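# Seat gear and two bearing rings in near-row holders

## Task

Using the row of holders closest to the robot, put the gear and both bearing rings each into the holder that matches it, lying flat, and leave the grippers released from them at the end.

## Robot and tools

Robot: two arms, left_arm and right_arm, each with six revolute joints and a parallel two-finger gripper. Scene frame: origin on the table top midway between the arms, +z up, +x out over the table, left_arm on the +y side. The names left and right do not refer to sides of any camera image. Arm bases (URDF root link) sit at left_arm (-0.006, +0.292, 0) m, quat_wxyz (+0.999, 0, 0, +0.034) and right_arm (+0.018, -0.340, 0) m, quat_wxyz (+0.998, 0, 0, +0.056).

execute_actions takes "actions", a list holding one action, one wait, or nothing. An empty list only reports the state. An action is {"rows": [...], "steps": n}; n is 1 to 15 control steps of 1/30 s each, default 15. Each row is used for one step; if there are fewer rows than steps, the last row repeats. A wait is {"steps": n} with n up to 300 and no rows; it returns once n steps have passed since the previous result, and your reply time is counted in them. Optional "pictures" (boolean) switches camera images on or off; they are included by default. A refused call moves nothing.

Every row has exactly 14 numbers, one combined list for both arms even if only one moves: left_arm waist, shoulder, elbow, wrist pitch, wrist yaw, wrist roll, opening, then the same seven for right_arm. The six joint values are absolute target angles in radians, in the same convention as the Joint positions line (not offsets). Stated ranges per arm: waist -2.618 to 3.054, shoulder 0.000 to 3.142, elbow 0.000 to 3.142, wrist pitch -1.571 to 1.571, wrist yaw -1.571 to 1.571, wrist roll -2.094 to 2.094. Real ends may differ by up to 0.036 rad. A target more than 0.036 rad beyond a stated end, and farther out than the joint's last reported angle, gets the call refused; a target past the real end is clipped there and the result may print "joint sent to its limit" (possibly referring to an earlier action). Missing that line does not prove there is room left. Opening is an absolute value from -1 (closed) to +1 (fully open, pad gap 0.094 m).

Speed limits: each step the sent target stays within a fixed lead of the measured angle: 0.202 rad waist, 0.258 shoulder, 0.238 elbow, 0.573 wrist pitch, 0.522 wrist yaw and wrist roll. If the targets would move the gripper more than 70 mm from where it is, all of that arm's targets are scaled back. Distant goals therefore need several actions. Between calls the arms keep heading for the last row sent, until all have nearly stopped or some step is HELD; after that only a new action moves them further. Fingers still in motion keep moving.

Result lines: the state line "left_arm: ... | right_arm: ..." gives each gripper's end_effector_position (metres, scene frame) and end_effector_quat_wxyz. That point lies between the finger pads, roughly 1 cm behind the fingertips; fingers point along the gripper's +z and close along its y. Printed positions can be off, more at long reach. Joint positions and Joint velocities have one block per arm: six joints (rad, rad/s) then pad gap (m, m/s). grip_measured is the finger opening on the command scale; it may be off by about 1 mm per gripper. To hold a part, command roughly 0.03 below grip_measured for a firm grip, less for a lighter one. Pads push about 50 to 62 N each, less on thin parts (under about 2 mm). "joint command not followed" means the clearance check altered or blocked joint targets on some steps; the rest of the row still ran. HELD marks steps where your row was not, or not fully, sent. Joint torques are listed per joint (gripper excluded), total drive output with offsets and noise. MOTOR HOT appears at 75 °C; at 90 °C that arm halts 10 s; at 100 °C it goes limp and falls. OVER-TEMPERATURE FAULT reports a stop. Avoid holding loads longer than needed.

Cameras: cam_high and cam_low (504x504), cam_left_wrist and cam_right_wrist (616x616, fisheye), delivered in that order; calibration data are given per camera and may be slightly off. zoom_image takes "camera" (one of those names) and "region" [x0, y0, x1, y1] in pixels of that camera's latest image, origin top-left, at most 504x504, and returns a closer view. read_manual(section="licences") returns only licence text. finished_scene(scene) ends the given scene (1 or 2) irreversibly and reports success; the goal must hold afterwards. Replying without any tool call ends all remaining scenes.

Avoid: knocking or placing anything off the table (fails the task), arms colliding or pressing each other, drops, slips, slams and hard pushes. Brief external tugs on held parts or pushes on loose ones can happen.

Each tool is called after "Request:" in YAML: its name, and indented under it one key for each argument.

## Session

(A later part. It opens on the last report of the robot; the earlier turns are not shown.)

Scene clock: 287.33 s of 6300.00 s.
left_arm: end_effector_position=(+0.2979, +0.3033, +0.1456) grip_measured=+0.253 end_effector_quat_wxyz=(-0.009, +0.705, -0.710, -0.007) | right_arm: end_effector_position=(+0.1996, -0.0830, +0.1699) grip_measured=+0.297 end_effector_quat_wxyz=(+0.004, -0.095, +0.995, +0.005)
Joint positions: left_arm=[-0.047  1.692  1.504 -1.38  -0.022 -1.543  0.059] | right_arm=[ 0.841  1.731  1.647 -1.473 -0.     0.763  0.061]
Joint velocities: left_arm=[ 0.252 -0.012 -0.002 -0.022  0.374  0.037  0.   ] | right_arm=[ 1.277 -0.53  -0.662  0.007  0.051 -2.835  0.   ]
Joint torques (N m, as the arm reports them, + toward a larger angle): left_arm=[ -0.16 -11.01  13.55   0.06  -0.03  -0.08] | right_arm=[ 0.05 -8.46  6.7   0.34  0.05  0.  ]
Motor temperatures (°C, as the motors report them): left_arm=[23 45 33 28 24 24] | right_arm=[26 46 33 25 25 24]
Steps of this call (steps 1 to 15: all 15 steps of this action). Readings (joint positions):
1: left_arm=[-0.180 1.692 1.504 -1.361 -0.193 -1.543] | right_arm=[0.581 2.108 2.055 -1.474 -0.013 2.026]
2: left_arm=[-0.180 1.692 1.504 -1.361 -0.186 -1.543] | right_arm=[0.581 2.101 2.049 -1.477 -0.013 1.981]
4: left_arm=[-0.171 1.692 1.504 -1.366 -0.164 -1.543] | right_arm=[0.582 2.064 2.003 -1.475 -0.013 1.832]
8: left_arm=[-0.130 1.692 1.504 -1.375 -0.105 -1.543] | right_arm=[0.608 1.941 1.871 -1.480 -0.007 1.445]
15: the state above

Request:
execute_actions:
  actions:
    - {"rows": [[-0.03,1.63,1.58,-1.40,0.03,-1.55,0.19,0.98,1.70,1.61,-1.45,0,-0.3,0.255],[-0.03,1.63,1.58,-1.40,0.03,-1.55,0.19,1.04,1.72,1.62,-1.445,0,-0.4,0.255],[-0.03,1.63,1.58,-1.40,0.03,-1.55,0.19,1.10,1.75,1.64,-1.44,0,-0.5,0.255],[-0.03,1.63,1.58,-1.40,0.03,-1.55,0.19,1.15,1.79,1.67,-1.43,0,-0.6,0.255],[-0.03,1.63,1.58,-1.40,0.03,-1.55,0.19,1.19,1.83,1.70,-1.42,0,-0.7,0.255],[-0.03,1.63,1.58,-1.40,0.03,-1.55,0.19,1.22,1.88,1.735,-1.41,0,-0.8,0.255],[-0.03,1.63,1.58,-1.40,0.03,-1.55,0.19,1.245,1.93,1.77,-1.40,0,-0.9,0.255],[-0.03,1.63,1.58,-1.40,0.03,-1.55,0.19,1.26,1.98,1.81,-1.39,0,-1.0,0.255],[-0.03,1.63,1.58,-1.40,0.03,-1.55,0.19,1.27,2.03,1.85,-1.38,0,-1.1,0.255],[-0.03,1.63,1.58,-1.40,0.03,-1.55,0.19,1.275,2.08,1.89,-1.37,0,-1.2,0.255],[-0.03,1.63,1.58,-1.40,0.03,-1.55,0.19,1.275,2.13,1.93,-1.355,0,-1.3,0.255],[-0.03,1.63,1.58,-1.40,0.03,-1.55,0.19,1.275,2.18,1.97,-1.34,0,-1.4,0.255],[-0.03,1.63,1.58,-1.40,0.03,-1.55,0.19,1.275,2.22,2.00,-1.325,0,-1.5,0.255],[-0.03,1.63,1.58,-1.40,0.03,-1.55,0.19,1.275,2.26,2.03,-1.31,0,-1.65,0.255],[-0.03,1.63,1.58,-1.40,0.03,-1.55,0.19,1.275,2.285,2.055,-1.30,0,-1.75,0.255]], "steps": 15}
  pictures: false

Request:
execute_actions:
  actions:
    - {"steps": 15}

Request:
zoom_image:
  camera: "cam_low"
  region: [400, 220, 504, 320]

Scene clock: 304.17 s of 6300.00 s.
left_arm: end_effector_position=(+0.2980, +0.2997, +0.1456) grip_measured=+0.253 end_effector_quat_wxyz=(+0.007, +0.710, -0.704, +0.010) | right_arm: end_effector_position=(+0.0883, +0.0812, +0.0741) grip_measured=+0.297 end_effector_quat_wxyz=(+0.016, +0.974, -0.226, -0.001)
Joint positions: left_arm=[-0.032  1.692  1.504 -1.38   0.025 -1.543  0.059] | right_arm=[ 1.291  2.235  1.978 -1.346 -0.003 -1.284  0.061]
Joint velocities: left_arm=[-0.007  0.002 -0.002 -0.066 -0.037  0.051 -0.001] | right_arm=[-0.085  1.214  0.794  0.403  0.066 -2.821 -0.   ]
Joint torques (N m, as the arm reports them, + toward a larger angle): left_arm=[  0.15 -10.93  13.69   0.09   0.01  -0.06] | right_arm=[ -0.95 -14.57   9.63  -0.25   0.03  -0.01]
Motor temperatures (°C, as the motors report them): left_arm=[23 48 38 28 24 24] | right_arm=[26 43 33 25 25 24]
Steps of this call (steps 1 to 45: the robot went on to your last target; steps 46 to 90: nothing new was sent; then 13.33 s passed at rest; steps 91 to 105: all 15 steps of this action). Readings (joint positions):
91: left_arm=[-0.032 1.692 1.504 -1.380 0.025 -1.543] | right_arm=[0.931 1.707 1.609 -1.467 -0.000 -0.207]
92: left_arm=[-0.032 1.692 1.504 -1.380 0.025 -1.543] | right_arm=[0.945 1.707 1.609 -1.466 0.007 -0.237]
94: left_arm=[-0.032 1.692 1.504 -1.380 0.025 -1.543] | right_arm=[1.017 1.725 1.619 -1.466 0.020 -0.337]
98: left_arm=[-0.032 1.692 1.504 -1.380 0.025 -1.543] | right_arm=[1.215 1.875 1.732 -1.447 0.011 -0.636]
105: the state above

Scene clock: 304.67 s of 6300.00 s.
left_arm: end_effector_position=(+0.2980, +0.2997, +0.1456) grip_measured=+0.253 end_effector_quat_wxyz=(+0.007, +0.710, -0.704, +0.010) | right_arm: end_effector_position=(+0.0973, +0.1017, +0.0577) grip_measured=+0.297 end_effector_quat_wxyz=(-0.000, +1.000, -0.010, +0.001)
Joint positions: left_arm=[-0.032  1.692  1.504 -1.38   0.025 -1.543  0.059] | right_arm=[ 1.281  2.304  2.029 -1.296  0.002 -1.728  0.061]
Joint velocities: left_arm=[ 0.002 -0.002 -0.002  0.037 -0.007 -0.007  0.001] | right_arm=[-0.017 -0.007 -0.012 -0.007 -0.022 -0.11  -0.001]
Joint torques (N m, as the arm reports them, + toward a larger angle): left_arm=[  0.13 -10.95  13.68   0.11   0.    -0.06] | right_arm=[ -0.61 -14.61   9.54   0.04   0.01  -0.06]
Motor temperatures (°C, as the motors report them): left_arm=[23 48 38 28 24 24] | right_arm=[26 43 33 25 25 24]
Steps of this call (steps 1 to 15: the robot went on to your last target). Readings (joint positions):
1: left_arm=[-0.032 1.692 1.504 -1.380 0.025 -1.543] | right_arm=[1.288 2.270 1.999 -1.327 -0.002 -1.373]
2: left_arm=[-0.032 1.692 1.504 -1.380 0.025 -1.543] | right_arm=[1.286 2.295 2.008 -1.309 -0.001 -1.448]
4: left_arm=[-0.032 1.692 1.504 -1.380 0.025 -1.543] | right_arm=[1.282 2.318 2.010 -1.296 0.001 -1.555]
8: left_arm=[-0.032 1.692 1.504 -1.380 0.025 -1.543] | right_arm=[1.281 2.316 2.020 -1.296 0.002 -1.667]
15: the state above
camera_calibration (this result's frames):
cam_left_wrist: T_world_to_cam=[[0.946527, 0.321345, -0.0287188, -0.370302], [0.289135, -0.80541, 0.517412, 0.110381], [0.143137, -0.498048, -0.855254, 0.339874], [0, 0, 0, 1]] pos_world=[0.269937, 0.377171, 0.222932]
cam_right_wrist: T_world_to_cam=[[-0.220702, 0.975123, -0.0206406, -0.0711857], [0.871255, 0.206618, 0.445223, -0.0850975], [0.438412, 0.0802786, -0.895182, 0.0912124], [0, 0, 0, 1]] pos_world=[0.0184421, 0.079675, 0.11807]

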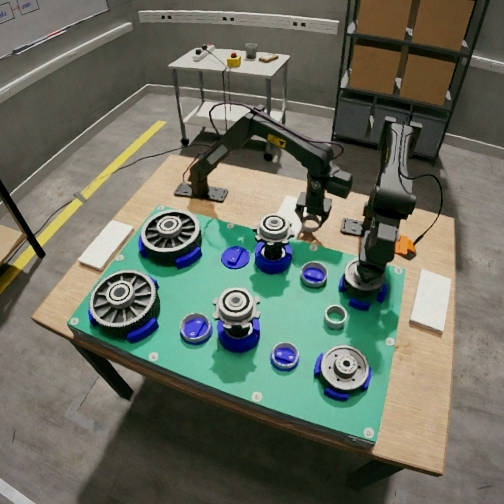

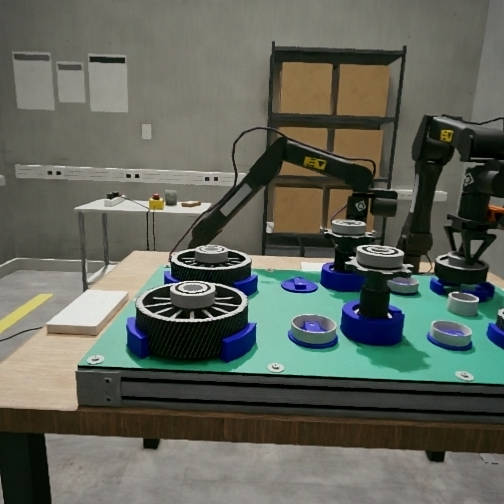

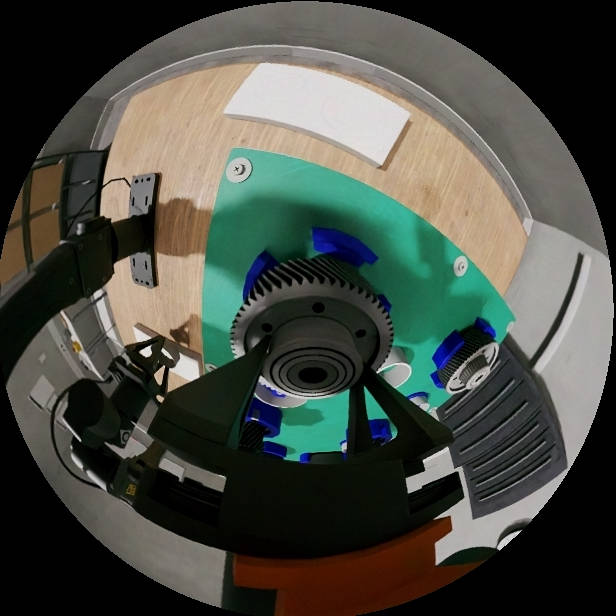

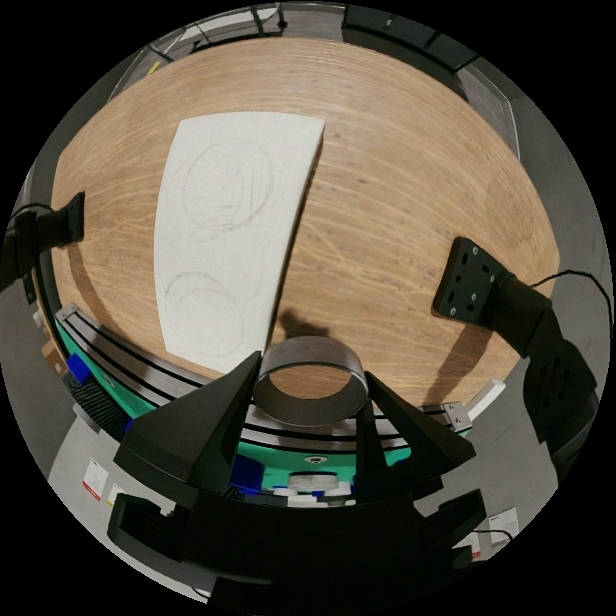

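Region (400, 220, 504, 320) of cam_low's 504x504 image, scaled by 4.846, with more detail than that image has; it fills the top 485 rows of this view, and the rest is white.

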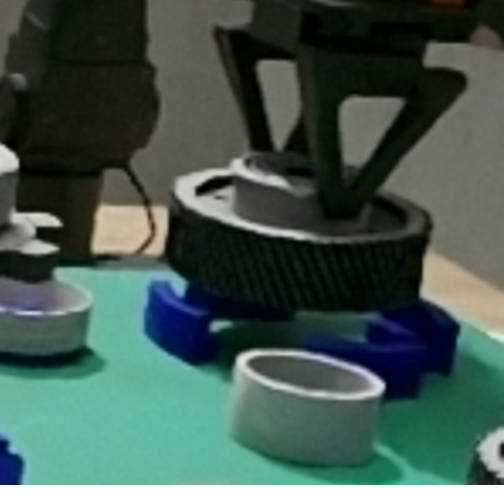

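Request:
execute_actions:
  actions:
    - {"rows": [[-0.028,1.63,1.565,-1.385,0.03,-1.55,0.19,1.267,2.30,2.08,-1.31,0,-1.76,0.255],[-0.026,1.63,1.55,-1.375,0.03,-1.55,0.19,1.259,2.315,2.105,-1.325,0,-1.77,0.255],[-0.024,1.63,1.54,-1.365,0.03,-1.55,0.19,1.25,2.33,2.13,-1.34,0,-1.78,0.255],[-0.022,1.63,1.532,-1.357,0.03,-1.55,0.19,1.24,2.345,2.155,-1.355,0,-1.79,0.255],[-0.022,1.63,1.524,-1.349,0.03,-1.55,0.19,1.23,2.357,2.18,-1.37,0,-1.80,0.255],[-0.022,1.63,1.516,-1.341,0.03,-1.55,0.19,1.222,2.368,2.20,-1.38,0,-1.80,0.255],[-0.022,1.63,1.508,-1.333,0.03,-1.55,0.19,1.22,2.368,2.21,-1.385,0,-1.80,0.255],[-0.022,1.63,1.50,-1.325,0.03,-1.55,0.19,1.22,2.368,2.21,-1.385,0,-1.80,0.255],[-0.022,1.63,1.492,-1.317,0.03,-1.55,0.19,1.22,2.368,2.21,-1.385,0,-1.80,0.255],[-0.022,1.63,1.484,-1.309,0.03,-1.55,0.19,1.22,2.368,2.21,-1.385,0,-1.80,0.255],[-0.022,1.63,1.476,-1.301,0.03,-1.55,0.19,1.22,2.368,2.21,-1.385,0,-1.80,0.255],[-0.022,1.63,1.47,-1.295,0.03,-1.55,0.19,1.22,2.368,2.21,-1.385,0,-1.80,0.255]], "steps": 15}
  pictures: false

Request:
execute_actions:
  actions:
    - {"rows": [[-0.022,1.63,1.47,-1.295,0.03,-1.55,0.19,1.22,2.37,2.18,-1.365,0,-1.80,0.255],[-0.022,1.63,1.47,-1.295,0.03,-1.55,0.19,1.22,2.371,2.16,-1.345,0,-1.80,0.255],[-0.022,1.63,1.47,-1.295,0.03,-1.55,0.19,1.22,2.372,2.145,-1.33,0,-1.80,0.255],[-0.022,1.63,1.47,-1.295,0.03,-1.55,0.19,1.22,2.373,2.13,-1.315,0,-1.80,0.255],[-0.022,1.63,1.47,-1.295,0.03,-1.55,0.19,1.22,2.374,2.115,-1.30,0,-1.80,0.255],[-0.022,1.63,1.47,-1.295,0.03,-1.55,0.19,1.22,2.375,2.10,-1.285,0,-1.80,0.255],[-0.022,1.63,1.47,-1.295,0.03,-1.55,0.19,1.22,2.376,2.085,-1.27,0,-1.80,0.255],[-0.022,1.63,1.47,-1.295,0.03,-1.55,0.19,1.22,2.377,2.07,-1.255,0,-1.80,0.255],[-0.022,1.63,1.47,-1.295,0.03,-1.55,0.19,1.22,2.378,2.055,-1.24,0,-1.80,0.255],[-0.022,1.63,1.47,-1.295,0.03,-1.55,0.19,1.22,2.378,2.04,-1.225,0,-1.80,0.255],[-0.022,1.63,1.47,-1.295,0.03,-1.55,0.19,1.22,2.378,2.03,-1.215,0,-1.80,0.255]], "steps": 15}

Request:
zoom_image:
  camera: "cam_low"
  region: [400, 220, 504, 320]

Scene clock: 357.90 s of 6300.00 s.
left_arm: end_effector_position=(+0.2985, +0.3005, +0.1298) grip_measured=+0.253 end_effector_quat_wxyz=(+0.007, +0.711, -0.703, +0.012) | right_arm: end_effector_position=(+0.1315, +0.1141, +0.0690) grip_measured=+0.297 end_effector_quat_wxyz=(-0.014, +1.000, -0.012, +0.007)
Joint positions: left_arm=[-0.027  1.691  1.441 -1.316  0.027 -1.543  0.059] | right_arm=[ 1.215  2.366  2.181 -1.355  0.006 -1.791  0.061]
Joint velocities: left_arm=[-0.012  0.002 -0.017 -0.037  0.007 -0.007  0.001] | right_arm=[ 0.022 -0.002  0.002 -0.125  0.022 -0.081 -0.001]
Joint torques (N m, as the arm reports them, + toward a larger angle): left_arm=[  0.49 -10.91   9.64   0.48  -0.02  -0.08] | right_arm=[  0.21 -13.24   9.9   -0.02  -0.03  -0.05]
Motor temperatures (°C, as the motors report them): left_arm=[23 50 41 27 24 24] | right_arm=[26 51 36 25 25 24]
Steps of this call (steps 1 to 30: the robot went on to your last target; steps 31 to 90: nothing new was sent; then 49.73 s passed at rest; steps 91 to 105: all 15 steps of this action). Readings (joint positions):
91: left_arm=[-0.032 1.692 1.504 -1.380 0.025 -1.543] | right_arm=[1.281 2.304 2.032 -1.297 0.002 -1.745]
92: left_arm=[-0.032 1.692 1.504 -1.379 0.025 -1.543] | right_arm=[1.279 2.308 2.042 -1.303 0.002 -1.748]
94: left_arm=[-0.032 1.692 1.503 -1.376 0.025 -1.543] | right_arm=[1.273 2.325 2.083 -1.317 0.002 -1.759]
98: left_arm=[-0.032 1.692 1.479 -1.348 0.025 -1.543] | right_arm=[1.240 2.362 2.169 -1.333 0.002 -1.779]
105: the state above

Scene clock: 358.40 s of 6300.00 s.
left_arm: end_effector_position=(+0.2985, +0.3005, +0.1298) grip_measured=+0.253 end_effector_quat_wxyz=(+0.007, +0.711, -0.703, +0.012) | right_arm: end_effector_position=(+0.1291, +0.1046, +0.0224) grip_measured=+0.297 end_effector_quat_wxyz=(+0.011, +1.000, -0.010, +0.001)
Joint positions: left_arm=[-0.027  1.691  1.441 -1.316  0.027 -1.543  0.059] | right_arm=[ 1.215  2.389  2.036 -1.239  0.006 -1.794  0.061]
Joint velocities: left_arm=[ 0.012 -0.002 -0.007 -0.095 -0.007 -0.022 -0.002] | right_arm=[-0.012  0.046 -0.051  0.11  -0.022 -0.037  0.   ]
Joint torques (N m, as the arm reports them, + toward a larger angle): left_arm=[  0.47 -11.     9.62   0.44   0.    -0.08] | right_arm=[  0.29 -14.73   6.86   0.08  -0.07  -0.08]
Motor temperatures (°C, as the motors report them): left_arm=[23 50 41 27 24 24] | right_arm=[26 51 36 25 25 24]
Steps of this call (steps 1 to 15: all 15 steps of this action). Readings (joint positions):
1: left_arm=[-0.027 1.691 1.441 -1.316 0.027 -1.543] | right_arm=[1.215 2.366 2.181 -1.356 0.006 -1.791]
2: left_arm=[-0.027 1.691 1.441 -1.316 0.027 -1.543] | right_arm=[1.215 2.366 2.180 -1.354 0.006 -1.792]
4: left_arm=[-0.027 1.691 1.441 -1.316 0.027 -1.543] | right_arm=[1.215 2.366 2.168 -1.343 0.006 -1.793]
8: left_arm=[-0.027 1.691 1.441 -1.316 0.027 -1.543] | right_arm=[1.215 2.368 2.110 -1.302 0.006 -1.793]
15: the state above
camera_calibration (this result's frames):
cam_left_wrist: T_world_to_cam=[[0.945096, 0.325589, -0.0280343, -0.37243], [0.291967, -0.802729, 0.519982, 0.117056], [0.146797, -0.499618, -0.853717, 0.325934], [0, 0, 0, 1]] pos_world=[0.269959, 0.378066, 0.206947]
cam_right_wrist: T_world_to_cam=[[-0.220774, 0.974446, -0.0414024, -0.0671441], [0.871682, 0.216178, 0.439815, -0.0985612], [0.437526, 0.0610098, -0.897134, 0.0475324], [0, 0, 0, 1]] pos_world=[0.0502938, 0.0838351, 0.0832117]

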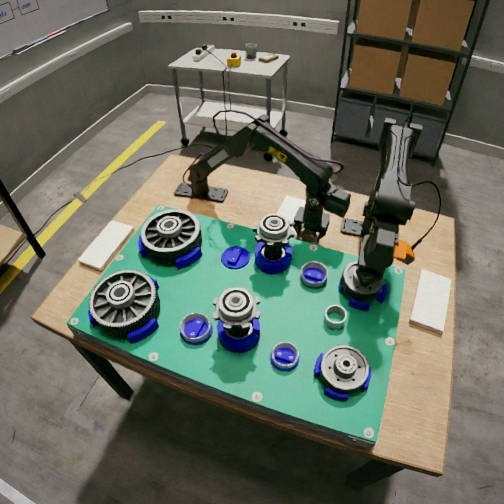

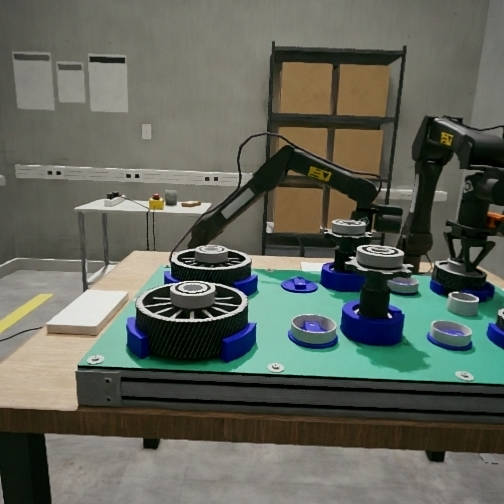

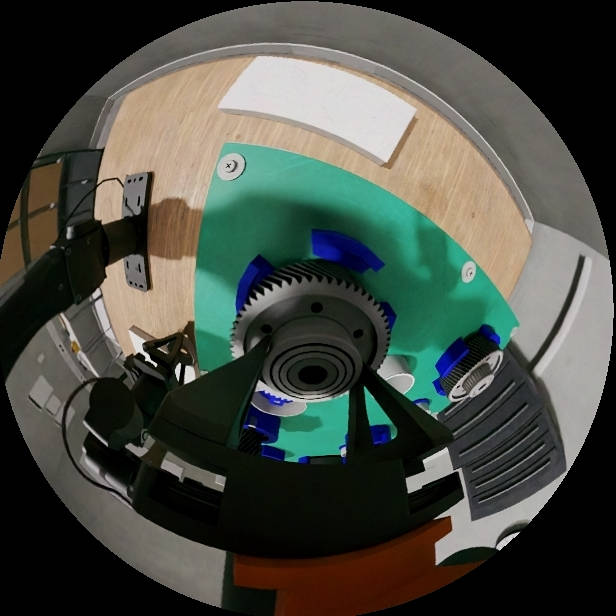

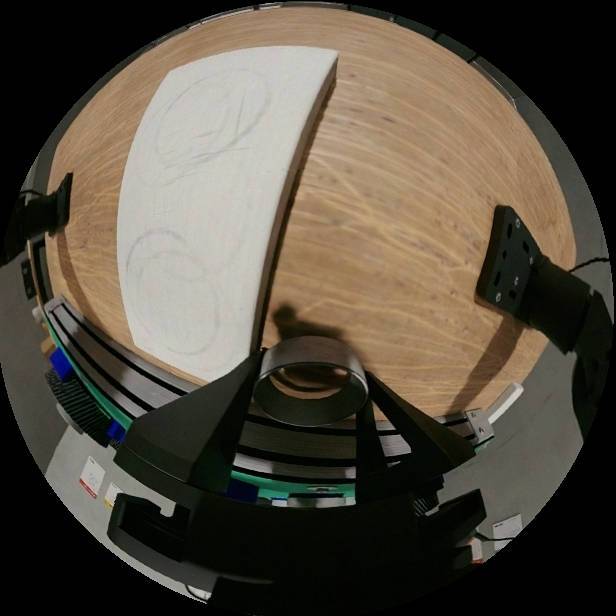

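Region (400, 220, 504, 320) of cam_low's 504x504 image, scaled by 4.846, with more detail than that image has; it fills the top 485 rows of this view, and the rest is white.

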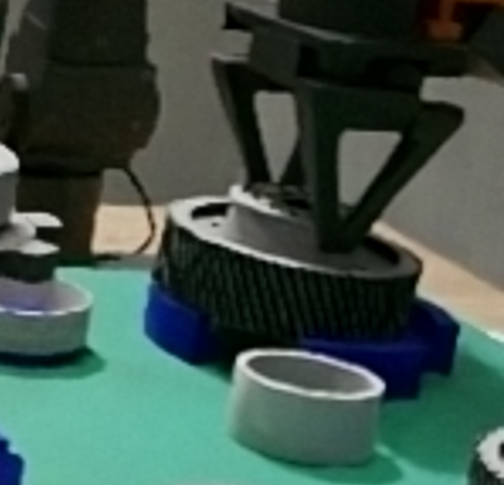

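Request:
execute_actions:
  actions:
    - {"rows": [[-0.022,1.63,1.49,-1.30,0.03,-1.55,0.19,1.22,2.378,2.06,-1.225,0,-1.80,0.255],[-0.022,1.63,1.51,-1.31,0.03,-1.55,0.19,1.22,2.385,2.08,-1.235,0,-1.80,0.255],[-0.022,1.63,1.525,-1.32,0.03,-1.55,0.19,1.22,2.393,2.095,-1.24,0,-1.80,0.255],[-0.022,1.63,1.535,-1.33,0.03,-1.55,0.19,1.22,2.401,2.11,-1.245,0,-1.80,0.255],[-0.022,1.63,1.54,-1.335,0.03,-1.55,0.19,1.22,2.409,2.125,-1.25,0,-1.80,0.255],[-0.018,1.63,1.54,-1.335,0.03,-1.55,0.19,1.22,2.417,2.14,-1.255,0,-1.80,0.255],[-0.014,1.63,1.54,-1.335,0.03,-1.55,0.19,1.22,2.425,2.15,-1.26,0,-1.80,0.255],[-0.01,1.63,1.54,-1.335,0.03,-1.55,0.19,1.22,2.433,2.16,-1.262,0,-1.80,0.255],[-0.006,1.63,1.54,-1.335,0.03,-1.55,0.19,1.22,2.441,2.17,-1.264,0,-1.80,0.255],[-0.002,1.63,1.54,-1.335,0.03,-1.55,0.19,1.22,2.448,2.176,-1.265,0,-1.80,0.255],[-0.002,1.63,1.54,-1.335,0.03,-1.55,0.19,1.22,2.455,2.176,-1.265,0,-1.80,0.255]], "steps": 15}

Request:
zoom_image:
  camera: "cam_low"
  region: [400, 220, 504, 320]

Scene clock: 392.13 s of 6300.00 s.
left_arm: end_effector_position=(+0.2991, +0.3073, +0.1331) grip_measured=+0.253 end_effector_quat_wxyz=(+0.005, +0.719, -0.695, +0.012) | right_arm: end_effector_position=(+0.1352, +0.1291, +0.0222) grip_measured=+0.297 end_effector_quat_wxyz=(-0.015, +1.000, -0.010, +0.007)
Joint positions: left_arm=[-0.007  1.691  1.454 -1.325  0.024 -1.543  0.059] | right_arm=[ 1.215  2.453  2.15  -1.235  0.006 -1.794  0.061]
Joint velocities: left_arm=[ 0.037 -0.002 -0.017  0.11  -0.037 -0.007  0.001] | right_arm=[ 0.002  0.115 -0.007 -0.11  -0.007  0.022  0.001]
Joint torques (N m, as the arm reports them, + toward a larger angle): left_arm=[  0.23 -10.88  14.45   0.21   0.04  -0.07] | right_arm=[  0.48 -14.21   9.82  -0.06  -0.03  -0.1 ]
Motor temperatures (°C, as the motors report them): left_arm=[23 51 38 28 24 24] | right_arm=[26 53 34 25 25 24]
Steps of this call (steps 1 to 30: the robot went on to your last target; steps 31 to 90: nothing new was sent; then 30.23 s passed at rest; steps 91 to 105: all 15 steps of this action). Readings (joint positions):
91: left_arm=[-0.027 1.691 1.441 -1.316 0.027 -1.543] | right_arm=[1.215 2.390 2.035 -1.215 0.006 -1.794]
92: left_arm=[-0.027 1.691 1.441 -1.316 0.027 -1.543] | right_arm=[1.215 2.390 2.037 -1.217 0.006 -1.794]
94: left_arm=[-0.027 1.691 1.443 -1.318 0.027 -1.543] | right_arm=[1.215 2.396 2.055 -1.224 0.006 -1.794]
98: left_arm=[-0.025 1.691 1.453 -1.324 0.029 -1.543] | right_arm=[1.215 2.417 2.113 -1.231 0.006 -1.794]
105: the state above
camera_calibration (this result's frames):
cam_left_wrist: T_world_to_cam=[[0.938395, 0.344746, -0.0237607, -0.379573], [0.306484, -0.798542, 0.518072, 0.115292], [0.159629, -0.493439, -0.855007, 0.326476], [0, 0, 0, 1]] pos_world=[0.268739, 0.384018, 0.21039]
cam_right_wrist: T_world_to_cam=[[-0.220918, 0.975276, 0.00560376, -0.090841], [0.865879, 0.193487, 0.461321, -0.105898], [0.448831, 0.106766, -0.887216, 0.0356124], [0, 0, 0, 1]] pos_world=[0.0556424, 0.105283, 0.0809578]

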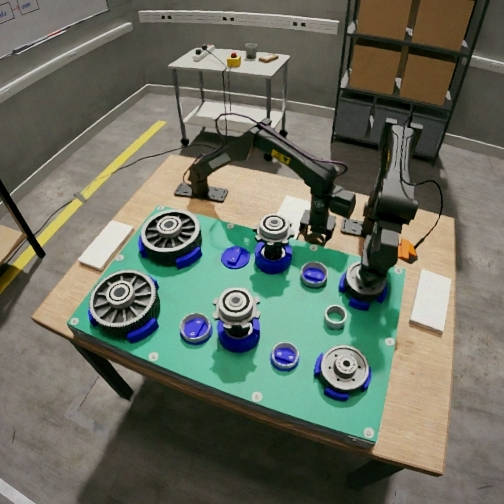

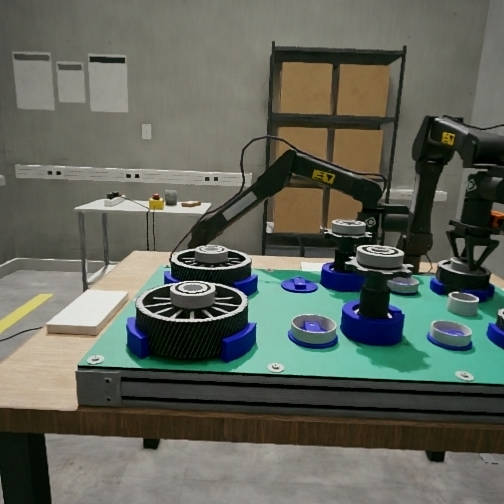

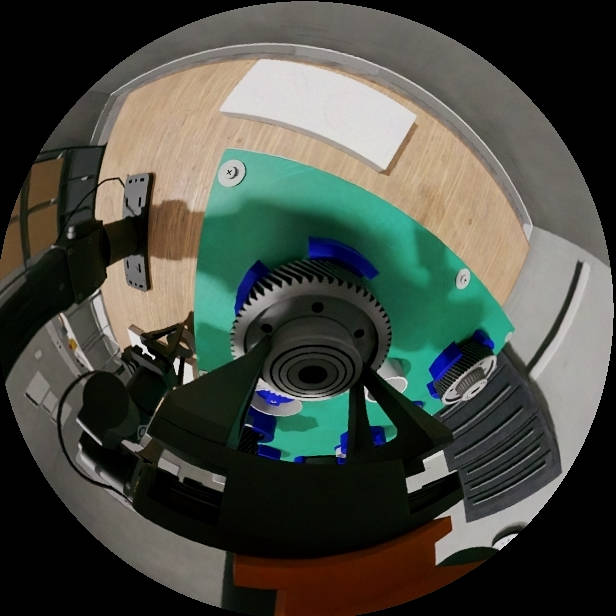

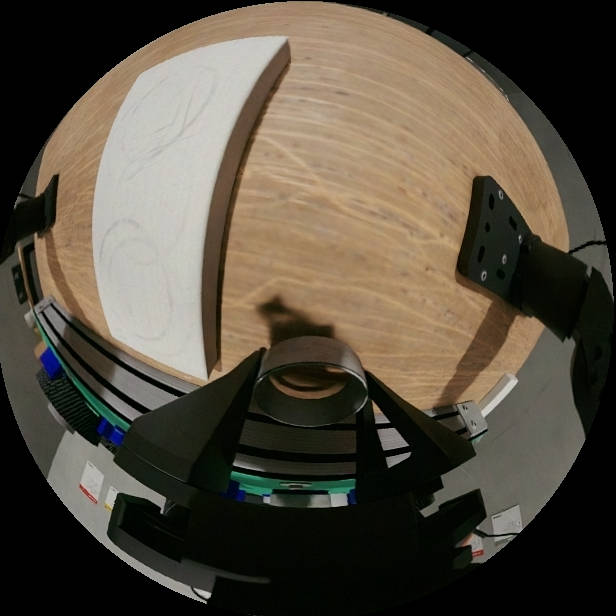

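Region (400, 220, 504, 320) of cam_low's 504x504 image, scaled by 4.846, with more detail than that image has; it fills the top 485 rows of this view, and the rest is white.

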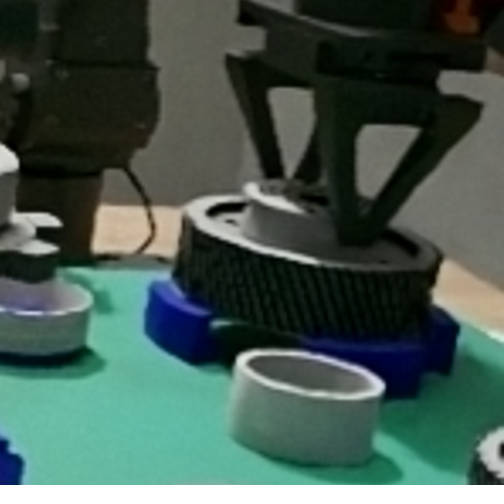

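Request:
execute_actions:
  actions:
    - {"rows": [[-0.008,1.63,1.545,-1.335,0.02,-1.55,0.19,1.22,2.455,2.176,-1.265,0,-1.80,0.255],[-0.014,1.63,1.55,-1.335,0.01,-1.55,0.19,1.22,2.455,2.176,-1.265,0,-1.80,0.255],[-0.02,1.63,1.55,-1.335,0.0,-1.55,0.19,1.22,2.455,2.176,-1.265,0,-1.80,0.255],[-0.026,1.63,1.55,-1.335,-0.01,-1.55,0.19,1.22,2.455,2.176,-1.265,0,-1.80,0.255],[-0.032,1.63,1.55,-1.335,-0.02,-1.55,0.19,1.22,2.455,2.176,-1.265,0,-1.80,0.255],[-0.039,1.63,1.55,-1.335,-0.03,-1.55,0.19,1.22,2.455,2.176,-1.265,0,-1.80,0.255]], "steps": 12}

Request:
zoom_image:
  camera: "cam_low"
  region: [400, 220, 504, 320]

Scene clock: 413.60 s of 6300.00 s.
left_arm: end_effector_position=(+0.3000, +0.3069, +0.1345) grip_measured=+0.253 end_effector_quat_wxyz=(-0.009, +0.710, -0.704, -0.001) | right_arm: end_effector_position=(+0.1345, +0.1264, +0.0183) grip_measured=+0.297 end_effector_quat_wxyz=(-0.007, +1.000, -0.010, +0.005)
Joint positions: left_arm=[-0.031  1.691  1.46  -1.327 -0.014 -1.543  0.059] | right_arm=[ 1.215  2.461  2.15  -1.243  0.006 -1.794  0.061]
Joint velocities: left_arm=[ 0.002 -0.012  0.037  0.022 -0.037  0.066 -0.   ] | right_arm=[-0.007  0.017  0.002 -0.007 -0.007 -0.037 -0.   ]
Joint torques (N m, as the arm reports them, + toward a larger angle): left_arm=[ -0.74 -11.02  14.65   0.21  -0.18  -0.08] | right_arm=[  0.34 -14.59   9.71  -0.12  -0.01  -0.07]
Motor temperatures (°C, as the motors report them): left_arm=[23 51 42 27 24 24] | right_arm=[26 54 36 24 25 24]
Steps of this call (steps 1 to 15: the robot went on to your last target; steps 16 to 90: nothing new was sent; then 18.07 s passed at rest; steps 91 to 102: all 12 steps of this action). Readings (joint positions):
91: left_arm=[-0.006 1.691 1.454 -1.325 0.024 -1.543] | right_arm=[1.215 2.461 2.150 -1.243 0.006 -1.794]
92: left_arm=[-0.006 1.691 1.454 -1.325 0.023 -1.543] | right_arm=[1.215 2.461 2.150 -1.243 0.006 -1.794]
94: left_arm=[-0.009 1.691 1.454 -1.325 0.017 -1.543] | right_arm=[1.215 2.461 2.150 -1.243 0.006 -1.794]
98: left_arm=[-0.027 1.691 1.454 -1.325 -0.009 -1.543] | right_arm=[1.215 2.461 2.150 -1.243 0.006 -1.794]
102: the state above
camera_calibration (this result's frames):
cam_left_wrist: T_world_to_cam=[[0.946198, 0.323456, -0.00923715, -0.378047], [0.286619, -0.824508, 0.48789, 0.131875], [0.150195, -0.464288, -0.872856, 0.323591], [0, 0, 0, 1]] pos_world=[0.271308, 0.381253, 0.214616]
cam_right_wrist: T_world_to_cam=[[-0.220925, 0.975249, -0.00904712, -0.0880293], [0.867692, 0.200778, 0.454752, -0.104015], [0.445313, 0.0926159, -0.890572, 0.0350522], [0, 0, 0, 1]] pos_world=[0.0551962, 0.103488, 0.0777213]

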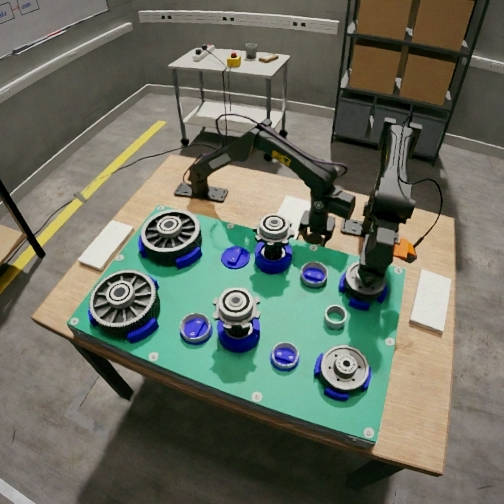

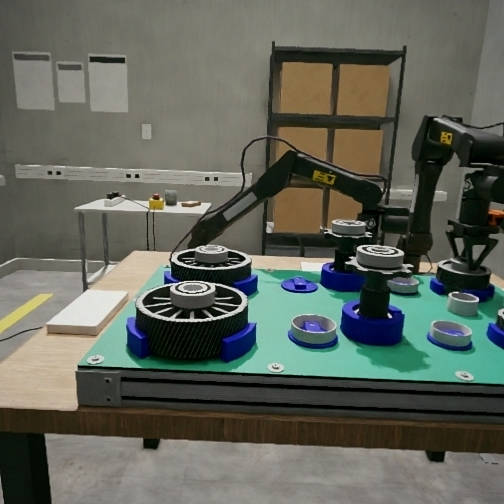

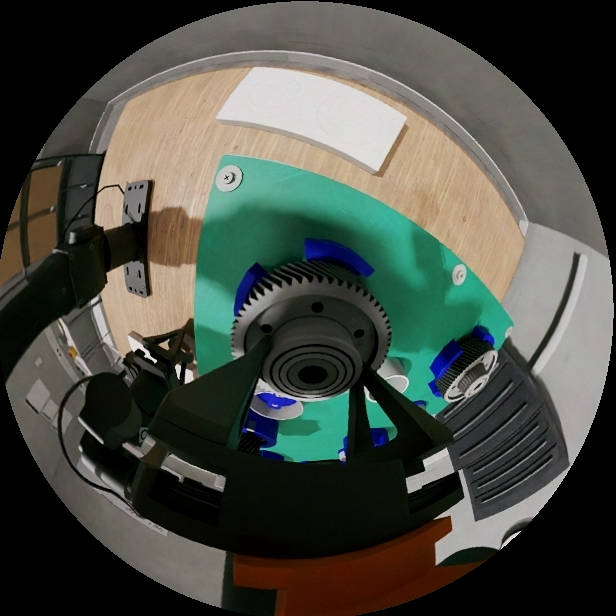

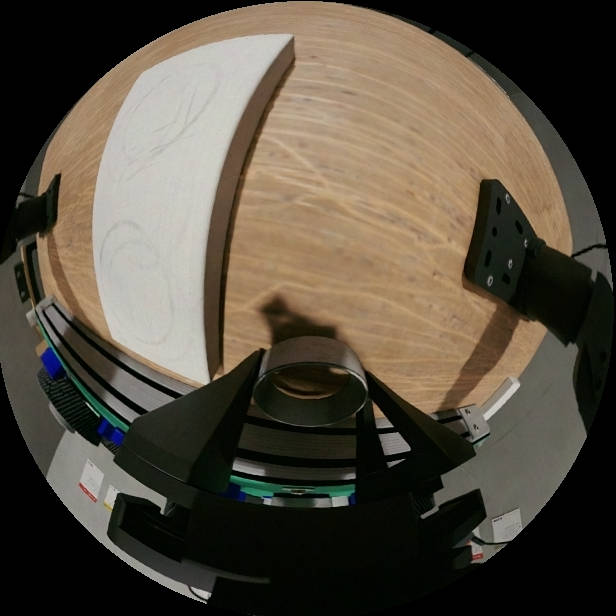

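Region (400, 220, 504, 320) of cam_low's 504x504 image, scaled by 4.846, with more detail than that image has; it fills the top 485 rows of this view, and the rest is white.

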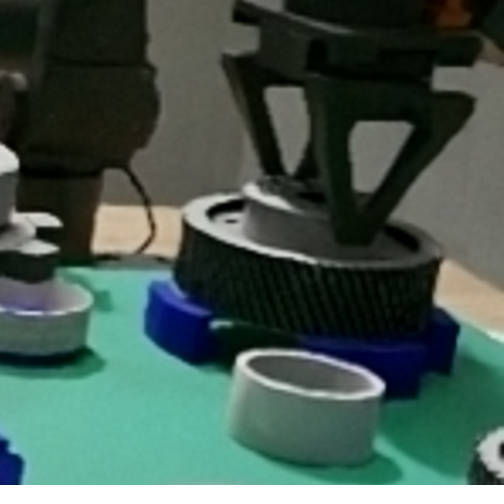

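Request:
execute_actions:
  actions:
    - {"rows": [[-0.042,1.63,1.53,-1.33,-0.03,-1.55,0.19,1.22,2.46,2.176,-1.26,0,-1.80,0.255],[-0.045,1.63,1.515,-1.325,-0.03,-1.55,0.19,1.22,2.465,2.176,-1.255,0,-1.80,0.255],[-0.045,1.63,1.505,-1.32,-0.03,-1.55,0.19,1.22,2.465,2.176,-1.255,0,-1.80,0.255],[-0.045,1.63,1.498,-1.315,-0.03,-1.55,0.19,1.22,2.465,2.176,-1.255,0,-1.80,0.255],[-0.045,1.63,1.491,-1.308,-0.03,-1.55,0.19,1.22,2.465,2.176,-1.255,0,-1.80,0.255],[-0.045,1.63,1.484,-1.301,-0.03,-1.55,0.19,1.22,2.465,2.176,-1.255,0,-1.80,0.30],[-0.045,1.63,1.477,-1.294,-0.03,-1.55,0.19,1.22,2.465,2.176,-1.255,0,-1.80,0.36],[-0.045,1.63,1.47,-1.287,-0.03,-1.55,0.19,1.22,2.465,2.176,-1.255,0,-1.80,0.44],[-0.045,1.63,1.463,-1.28,-0.03,-1.55,0.19,1.22,2.465,2.176,-1.255,0,-1.80,0.52],[-0.045,1.63,1.456,-1.273,-0.03,-1.55,0.19,1.22,2.465,2.176,-1.255,0,-1.80,0.6],[-0.045,1.63,1.45,-1.267,-0.03,-1.55,0.19,1.22,2.465,2.176,-1.255,0,-1.80,0.6]], "steps": 15}

Request:
zoom_image:
  camera: "cam_low"
  region: [400, 220, 504, 320]

Scene clock: 431.83 s of 6300.00 s.
left_arm: end_effector_position=(+0.3065, +0.3053, +0.1315) grip_measured=+0.253 end_effector_quat_wxyz=(-0.023, +0.708, -0.706, +0.011) | right_arm: end_effector_position=(+0.1345, +0.1264, +0.0183) grip_measured=+0.598 end_effector_quat_wxyz=(-0.007, +1.000, -0.010, +0.005)
Joint positions: left_arm=[-0.038  1.681  1.436 -1.277 -0.017 -1.544  0.059] | right_arm=[ 1.215  2.461  2.15  -1.243  0.006 -1.794  0.075]
Joint velocities: left_arm=[ 0.002 -0.007  0.002  0.095  0.037 -0.051 -0.   ] | right_arm=[ 0.002 -0.007  0.002  0.022  0.022 -0.066 -0.001]
Joint torques (N m, as the arm reports them, + toward a larger angle): left_arm=[ -0.59 -10.17   8.57   0.36  -0.14  -0.06] | right_arm=[  0.35 -13.8    9.72   0.03  -0.03  -0.12]
Motor temperatures (°C, as the motors report them): left_arm=[23 51 43 27 24 24] | right_arm=[26 55 36 24 25 24]
Steps of this call (steps 1 to 15: the robot went on to your last target; steps 16 to 90: nothing new was sent; then 14.73 s passed at rest; steps 91 to 105: all 15 steps of this action). Readings (joint positions):
91: left_arm=[-0.031 1.691 1.466 -1.327 -0.014 -1.543] | right_arm=[1.215 2.461 2.150 -1.243 0.006 -1.794]
92: left_arm=[-0.032 1.691 1.466 -1.327 -0.015 -1.543] | right_arm=[1.215 2.461 2.150 -1.243 0.006 -1.794]
94: left_arm=[-0.035 1.691 1.466 -1.326 -0.016 -1.543] | right_arm=[1.215 2.461 2.150 -1.243 0.006 -1.794]
98: left_arm=[-0.038 1.689 1.453 -1.311 -0.016 -1.544] | right_arm=[1.215 2.461 2.150 -1.243 0.006 -1.794]
105: the state above
camera_calibration (this result's frames):
cam_left_wrist: T_world_to_cam=[[0.948064, 0.316996, 0.0262307, -0.38698], [0.263257, -0.828271, 0.494635, 0.13761], [0.178524, -0.46204, -0.868705, 0.309373], [0, 0, 0, 1]] pos_world=[0.275425, 0.379593, 0.210838]
cam_right_wrist: T_world_to_cam=[[-0.220925, 0.975249, -0.00904712, -0.0880293], [0.867692, 0.200778, 0.454752, -0.104015], [0.445313, 0.0926159, -0.890572, 0.0350522], [0, 0, 0, 1]] pos_world=[0.0551962, 0.103488, 0.0777213]

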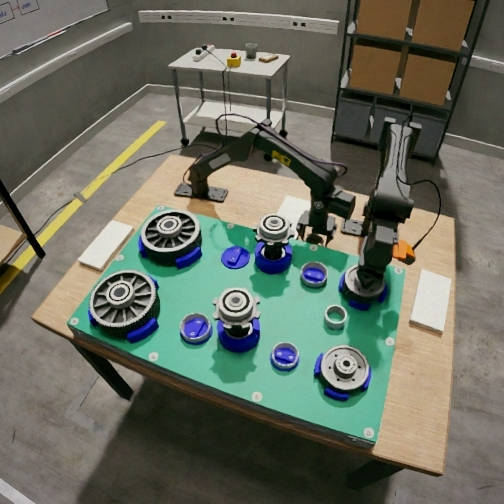

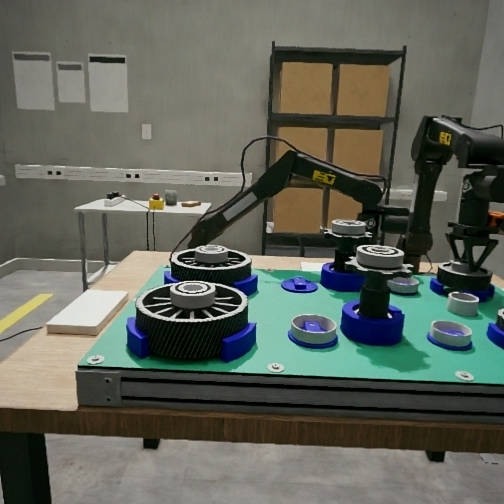

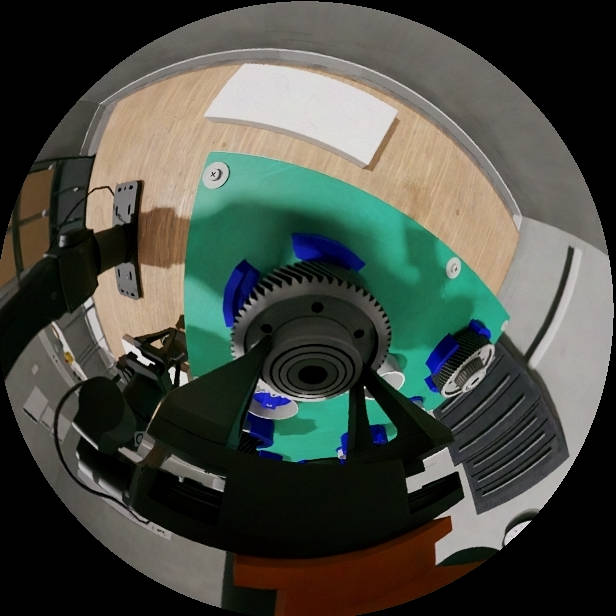

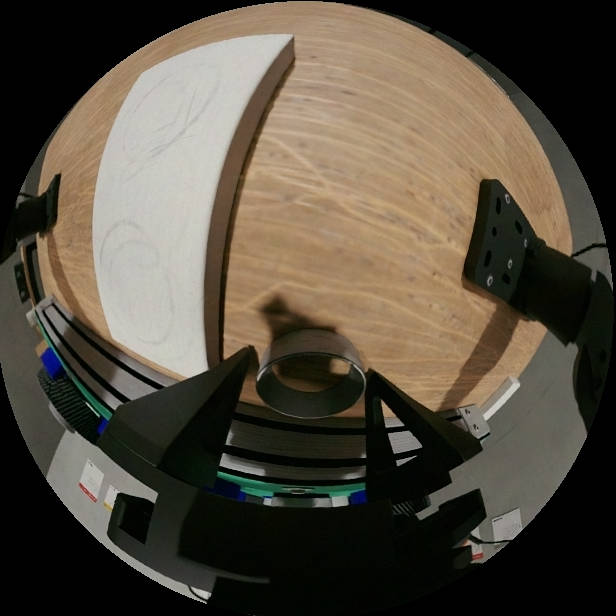

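Region (400, 220, 504, 320) of cam_low's 504x504 image, scaled by 4.846, with more detail than that image has; it fills the top 485 rows of this view, and the rest is white.

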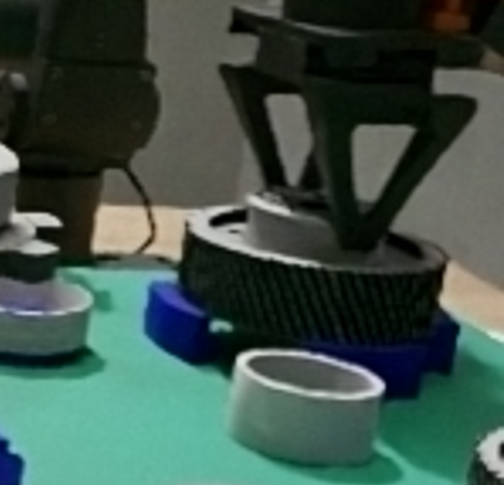

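Request:
execute_actions:
  actions:
    - {"rows": [[-0.045,1.63,1.48,-1.29,-0.03,-1.55,0.19,1.22,2.45,2.19,-1.27,0,-1.80,0.6],[-0.045,1.63,1.505,-1.31,-0.03,-1.55,0.19,1.22,2.435,2.205,-1.29,0,-1.80,0.6],[-0.045,1.63,1.525,-1.33,-0.03,-1.55,0.19,1.22,2.42,2.22,-1.31,0,-1.80,0.6],[-0.045,1.63,1.54,-1.345,-0.03,-1.55,0.19,1.22,2.405,2.23,-1.335,0,-1.80,0.6],[-0.045,1.63,1.55,-1.36,-0.03,-1.55,0.19,1.22,2.385,2.23,-1.36,0,-1.80,0.6],[-0.045,1.63,1.555,-1.375,-0.03,-1.55,0.19,1.22,2.36,2.22,-1.38,0,-1.80,0.6],[-0.045,1.63,1.555,-1.375,-0.03,-1.55,0.19,1.22,2.32,2.20,-1.40,0,-1.80,0.6],[-0.045,1.63,1.555,-1.375,-0.03,-1.55,0.19,1.22,2.27,2.17,-1.41,0,-1.80,0.6],[-0.045,1.63,1.555,-1.375,-0.03,-1.55,0.19,1.22,2.21,2.13,-1.42,0,-1.80,0.6],[-0.045,1.63,1.555,-1.375,-0.03,-1.55,0.19,1.21,2.15,2.09,-1.43,0,-1.80,0.6],[-0.045,1.63,1.555,-1.375,-0.03,-1.55,0.19,1.20,2.09,2.05,-1.44,0,-1.80,0.6],[-0.045,1.63,1.555,-1.375,-0.03,-1.55,0.19,1.18,2.03,2.01,-1.45,0,-1.80,0.6],[-0.045,1.63,1.555,-1.375,-0.03,-1.55,0.19,1.15,1.97,1.97,-1.46,0,-1.80,0.6],[-0.045,1.63,1.555,-1.375,-0.03,-1.55,0.19,1.11,1.91,1.93,-1.47,0,-1.80,0.6],[-0.045,1.63,1.555,-1.375,-0.03,-1.55,0.19,1.06,1.85,1.89,-1.48,0,-1.80,0.6]], "steps": 15}
  pictures: false

Request:
execute_actions:
  actions:
    - {"rows": [[-0.045,1.63,1.555,-1.375,-0.03,-1.55,0.19,0.98,1.81,1.86,-1.48,0,-1.80,0.6],[-0.045,1.63,1.555,-1.375,-0.03,-1.55,0.19,0.90,1.77,1.83,-1.48,0,-1.80,0.6],[-0.045,1.63,1.555,-1.375,-0.03,-1.55,0.19,0.82,1.73,1.80,-1.48,0,-1.80,0.6],[-0.045,1.63,1.555,-1.375,-0.03,-1.55,0.19,0.74,1.69,1.77,-1.48,0,-1.80,0.6],[-0.045,1.63,1.555,-1.375,-0.03,-1.55,0.19,0.66,1.65,1.74,-1.48,0,-1.80,0.65],[-0.045,1.63,1.555,-1.375,-0.03,-1.55,0.19,0.58,1.61,1.71,-1.48,0,-1.80,0.7],[-0.045,1.63,1.555,-1.375,-0.03,-1.55,0.19,0.50,1.57,1.68,-1.48,0,-1.80,0.75],[-0.045,1.63,1.555,-1.375,-0.03,-1.55,0.19,0.42,1.53,1.65,-1.48,0,-1.80,0.8],[-0.045,1.63,1.555,-1.375,-0.03,-1.55,0.19,0.34,1.50,1.62,-1.48,0,-1.80,0.85],[-0.045,1.63,1.555,-1.375,-0.03,-1.55,0.19,0.26,1.47,1.59,-1.48,0,-1.80,0.9],[-0.045,1.63,1.555,-1.375,-0.03,-1.55,0.19,0.18,1.44,1.56,-1.48,0,-1.80,0.95],[-0.045,1.63,1.555,-1.375,-0.03,-1.55,0.19,0.10,1.41,1.53,-1.48,0,-1.80,1],[-0.045,1.63,1.555,-1.375,-0.03,-1.55,0.19,0.02,1.39,1.50,-1.48,0,-1.80,1],[-0.045,1.63,1.555,-1.375,-0.03,-1.55,0.19,-0.05,1.37,1.47,-1.48,0,-1.80,1],[-0.045,1.63,1.555,-1.375,-0.03,-1.55,0.19,-0.1,1.35,1.45,-1.48,0,-1.80,1]], "steps": 15}

Request:
zoom_image:
  camera: "cam_low"
  region: [400, 220, 504, 320]

Request:
zoom_image:
  camera: "cam_high"
  region: [320, 240, 410, 320]

Scene clock: 488.57 s of 6300.00 s.
left_arm: end_effector_position=(+0.2959, +0.3050, +0.1381) grip_measured=+0.253 end_effector_quat_wxyz=(-0.005, +0.708, -0.706, -0.006) | right_arm: end_effector_position=(+0.1339, +0.0658, +0.1732) grip_measured=+0.598 end_effector_quat_wxyz=(-0.091, +0.995, -0.028, +0.023)
Joint positions: left_arm=[-0.038  1.688  1.47  -1.354 -0.017 -1.544  0.059] | right_arm=[ 1.179  2.002  1.997 -1.378  0.    -1.794  0.075]
Joint velocities: left_arm=[ 0.012  0.022 -0.037 -0.037 -0.022  0.022 -0.   ] | right_arm=[-0.613 -1.766 -0.891 -0.286 -0.154  0.066 -0.001]
Joint torques (N m, as the arm reports them, + toward a larger angle): left_arm=[ -0.7  -10.68  14.44   0.13  -0.14  -0.08] | right_arm=[ -4.21 -10.2    5.5    0.08   0.18  -0.06]
Motor temperatures (°C, as the motors report them): left_arm=[23 51 38 27 24 24] | right_arm=[26 56 37 24 25 24]
Steps of this call (steps 1 to 15: the robot went on to your last target; steps 16 to 90: nothing new was sent; then 53.23 s passed at rest; steps 91 to 105: all 15 steps of this action). Readings (joint positions):
91: left_arm=[-0.038 1.681 1.436 -1.276 -0.017 -1.544] | right_arm=[1.215 2.461 2.152 -1.245 0.006 -1.794]
92: left_arm=[-0.038 1.681 1.436 -1.276 -0.017 -1.544] | right_arm=[1.215 2.461 2.157 -1.249 0.006 -1.794]
94: left_arm=[-0.038 1.683 1.443 -1.284 -0.017 -1.544] | right_arm=[1.215 2.458 2.176 -1.266 0.006 -1.794]
98: left_arm=[-0.038 1.688 1.464 -1.324 -0.017 -1.544] | right_arm=[1.215 2.389 2.183 -1.316 0.006 -1.794]
105: the state above

Scene clock: 489.07 s of 6300.00 s.
left_arm: end_effector_position=(+0.2957, +0.3050, +0.1381) grip_measured=+0.253 end_effector_quat_wxyz=(-0.005, +0.708, -0.706, -0.007) | right_arm: end_effector_position=(+0.2755, -0.2467, +0.2243) grip_measured=+1.000 end_effector_quat_wxyz=(-0.089, +0.872, -0.474, +0.086)
Joint positions: left_arm=[-0.038  1.688  1.47  -1.355 -0.017 -1.544  0.059] | right_arm=[ 0.239  1.402  1.511 -1.432  0.011 -1.796  0.094]
Joint velocities: left_arm=[ 0.007 -0.012  0.007 -0.022 -0.037  0.007 -0.   ] | right_arm=[-2.142 -0.686 -0.779 -0.11  -0.022 -0.037  0.   ]
Joint torques (N m, as the arm reports them, + toward a larger angle): left_arm=[ -0.68 -10.65  14.45   0.1   -0.15  -0.04] | right_arm=[ 0.35 -5.81  6.11  0.27 -0.01 -0.07]
Motor temperatures (°C, as the motors report them): left_arm=[23 51 38 27 24 24] | right_arm=[26 55 37 24 25 24]
Steps of this call (steps 1 to 15: all 15 steps of this action). Readings (joint positions):
1: left_arm=[-0.038 1.688 1.470 -1.355 -0.017 -1.544] | right_arm=[1.151 1.945 1.971 -1.388 -0.003 -1.794]
2: left_arm=[-0.038 1.688 1.470 -1.355 -0.017 -1.544] | right_arm=[1.112 1.892 1.946 -1.395 -0.005 -1.794]
4: left_arm=[-0.038 1.688 1.470 -1.355 -0.017 -1.544] | right_arm=[1.010 1.797 1.888 -1.400 -0.005 -1.794]
8: left_arm=[-0.038 1.688 1.470 -1.355 -0.017 -1.544] | right_arm=[0.759 1.633 1.744 -1.410 0.001 -1.795]
15: the state above
camera_calibration (this result's frames):
cam_left_wrist: T_world_to_cam=[[0.948171, 0.317, -0.021974, -0.370218], [0.28784, -0.827541, 0.481999, 0.1312], [0.134609, -0.463343, -0.875896, 0.331203], [0, 0, 0, 1]] pos_world=[0.268682, 0.379393, 0.218726]
cam_right_wrist: T_world_to_cam=[[0.662986, 0.72293, 0.19448, -0.0425648], [0.543532, -0.643464, 0.539005, -0.383036], [0.514804, -0.251647, -0.819543, 0.0702641], [0, 0, 0, 1]] pos_world=[0.20024, -0.198017, 0.272321]

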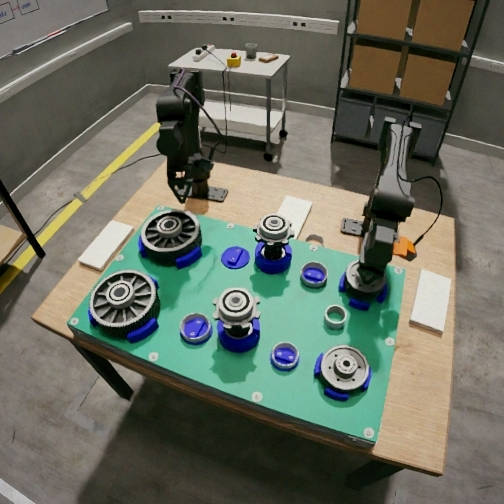

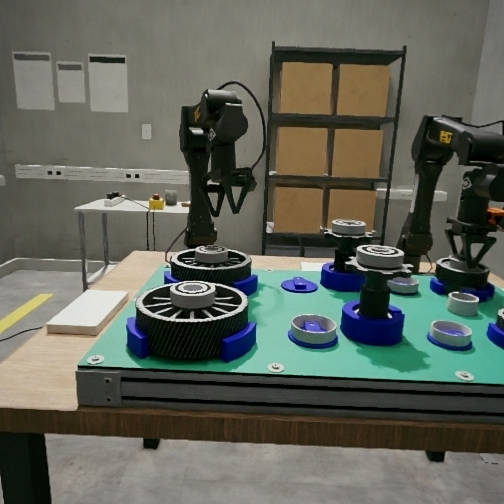

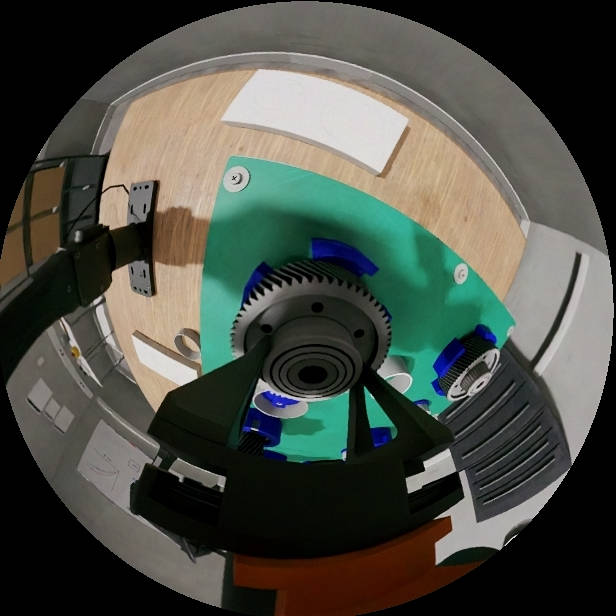

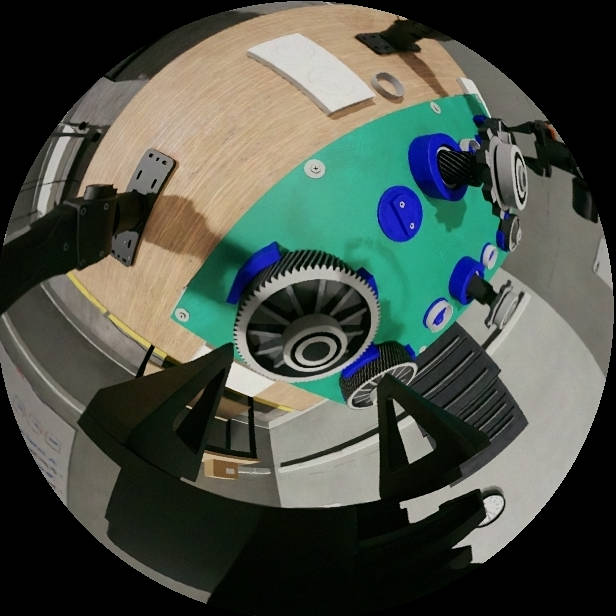

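Region (400, 220, 504, 320) of cam_low's 504x504 image, scaled by 4.846, with more detail than that image has; it fills the top 485 rows of this view, and the rest is white.

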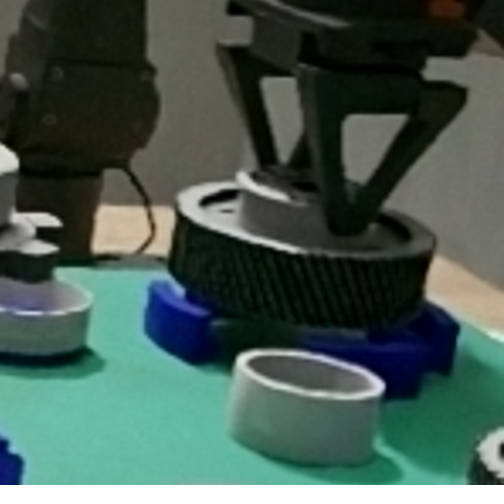

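Region (320, 240, 410, 320) of cam_high's 504x504 image, scaled by 5.600, with more detail than that image has.

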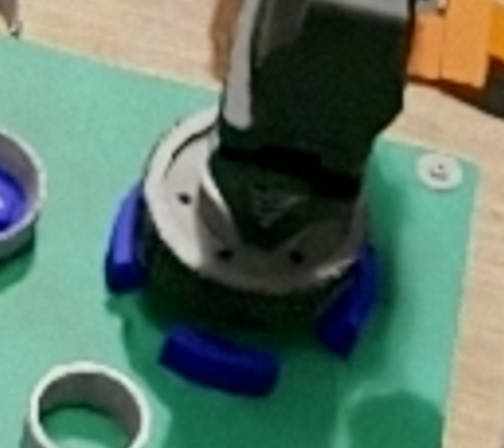

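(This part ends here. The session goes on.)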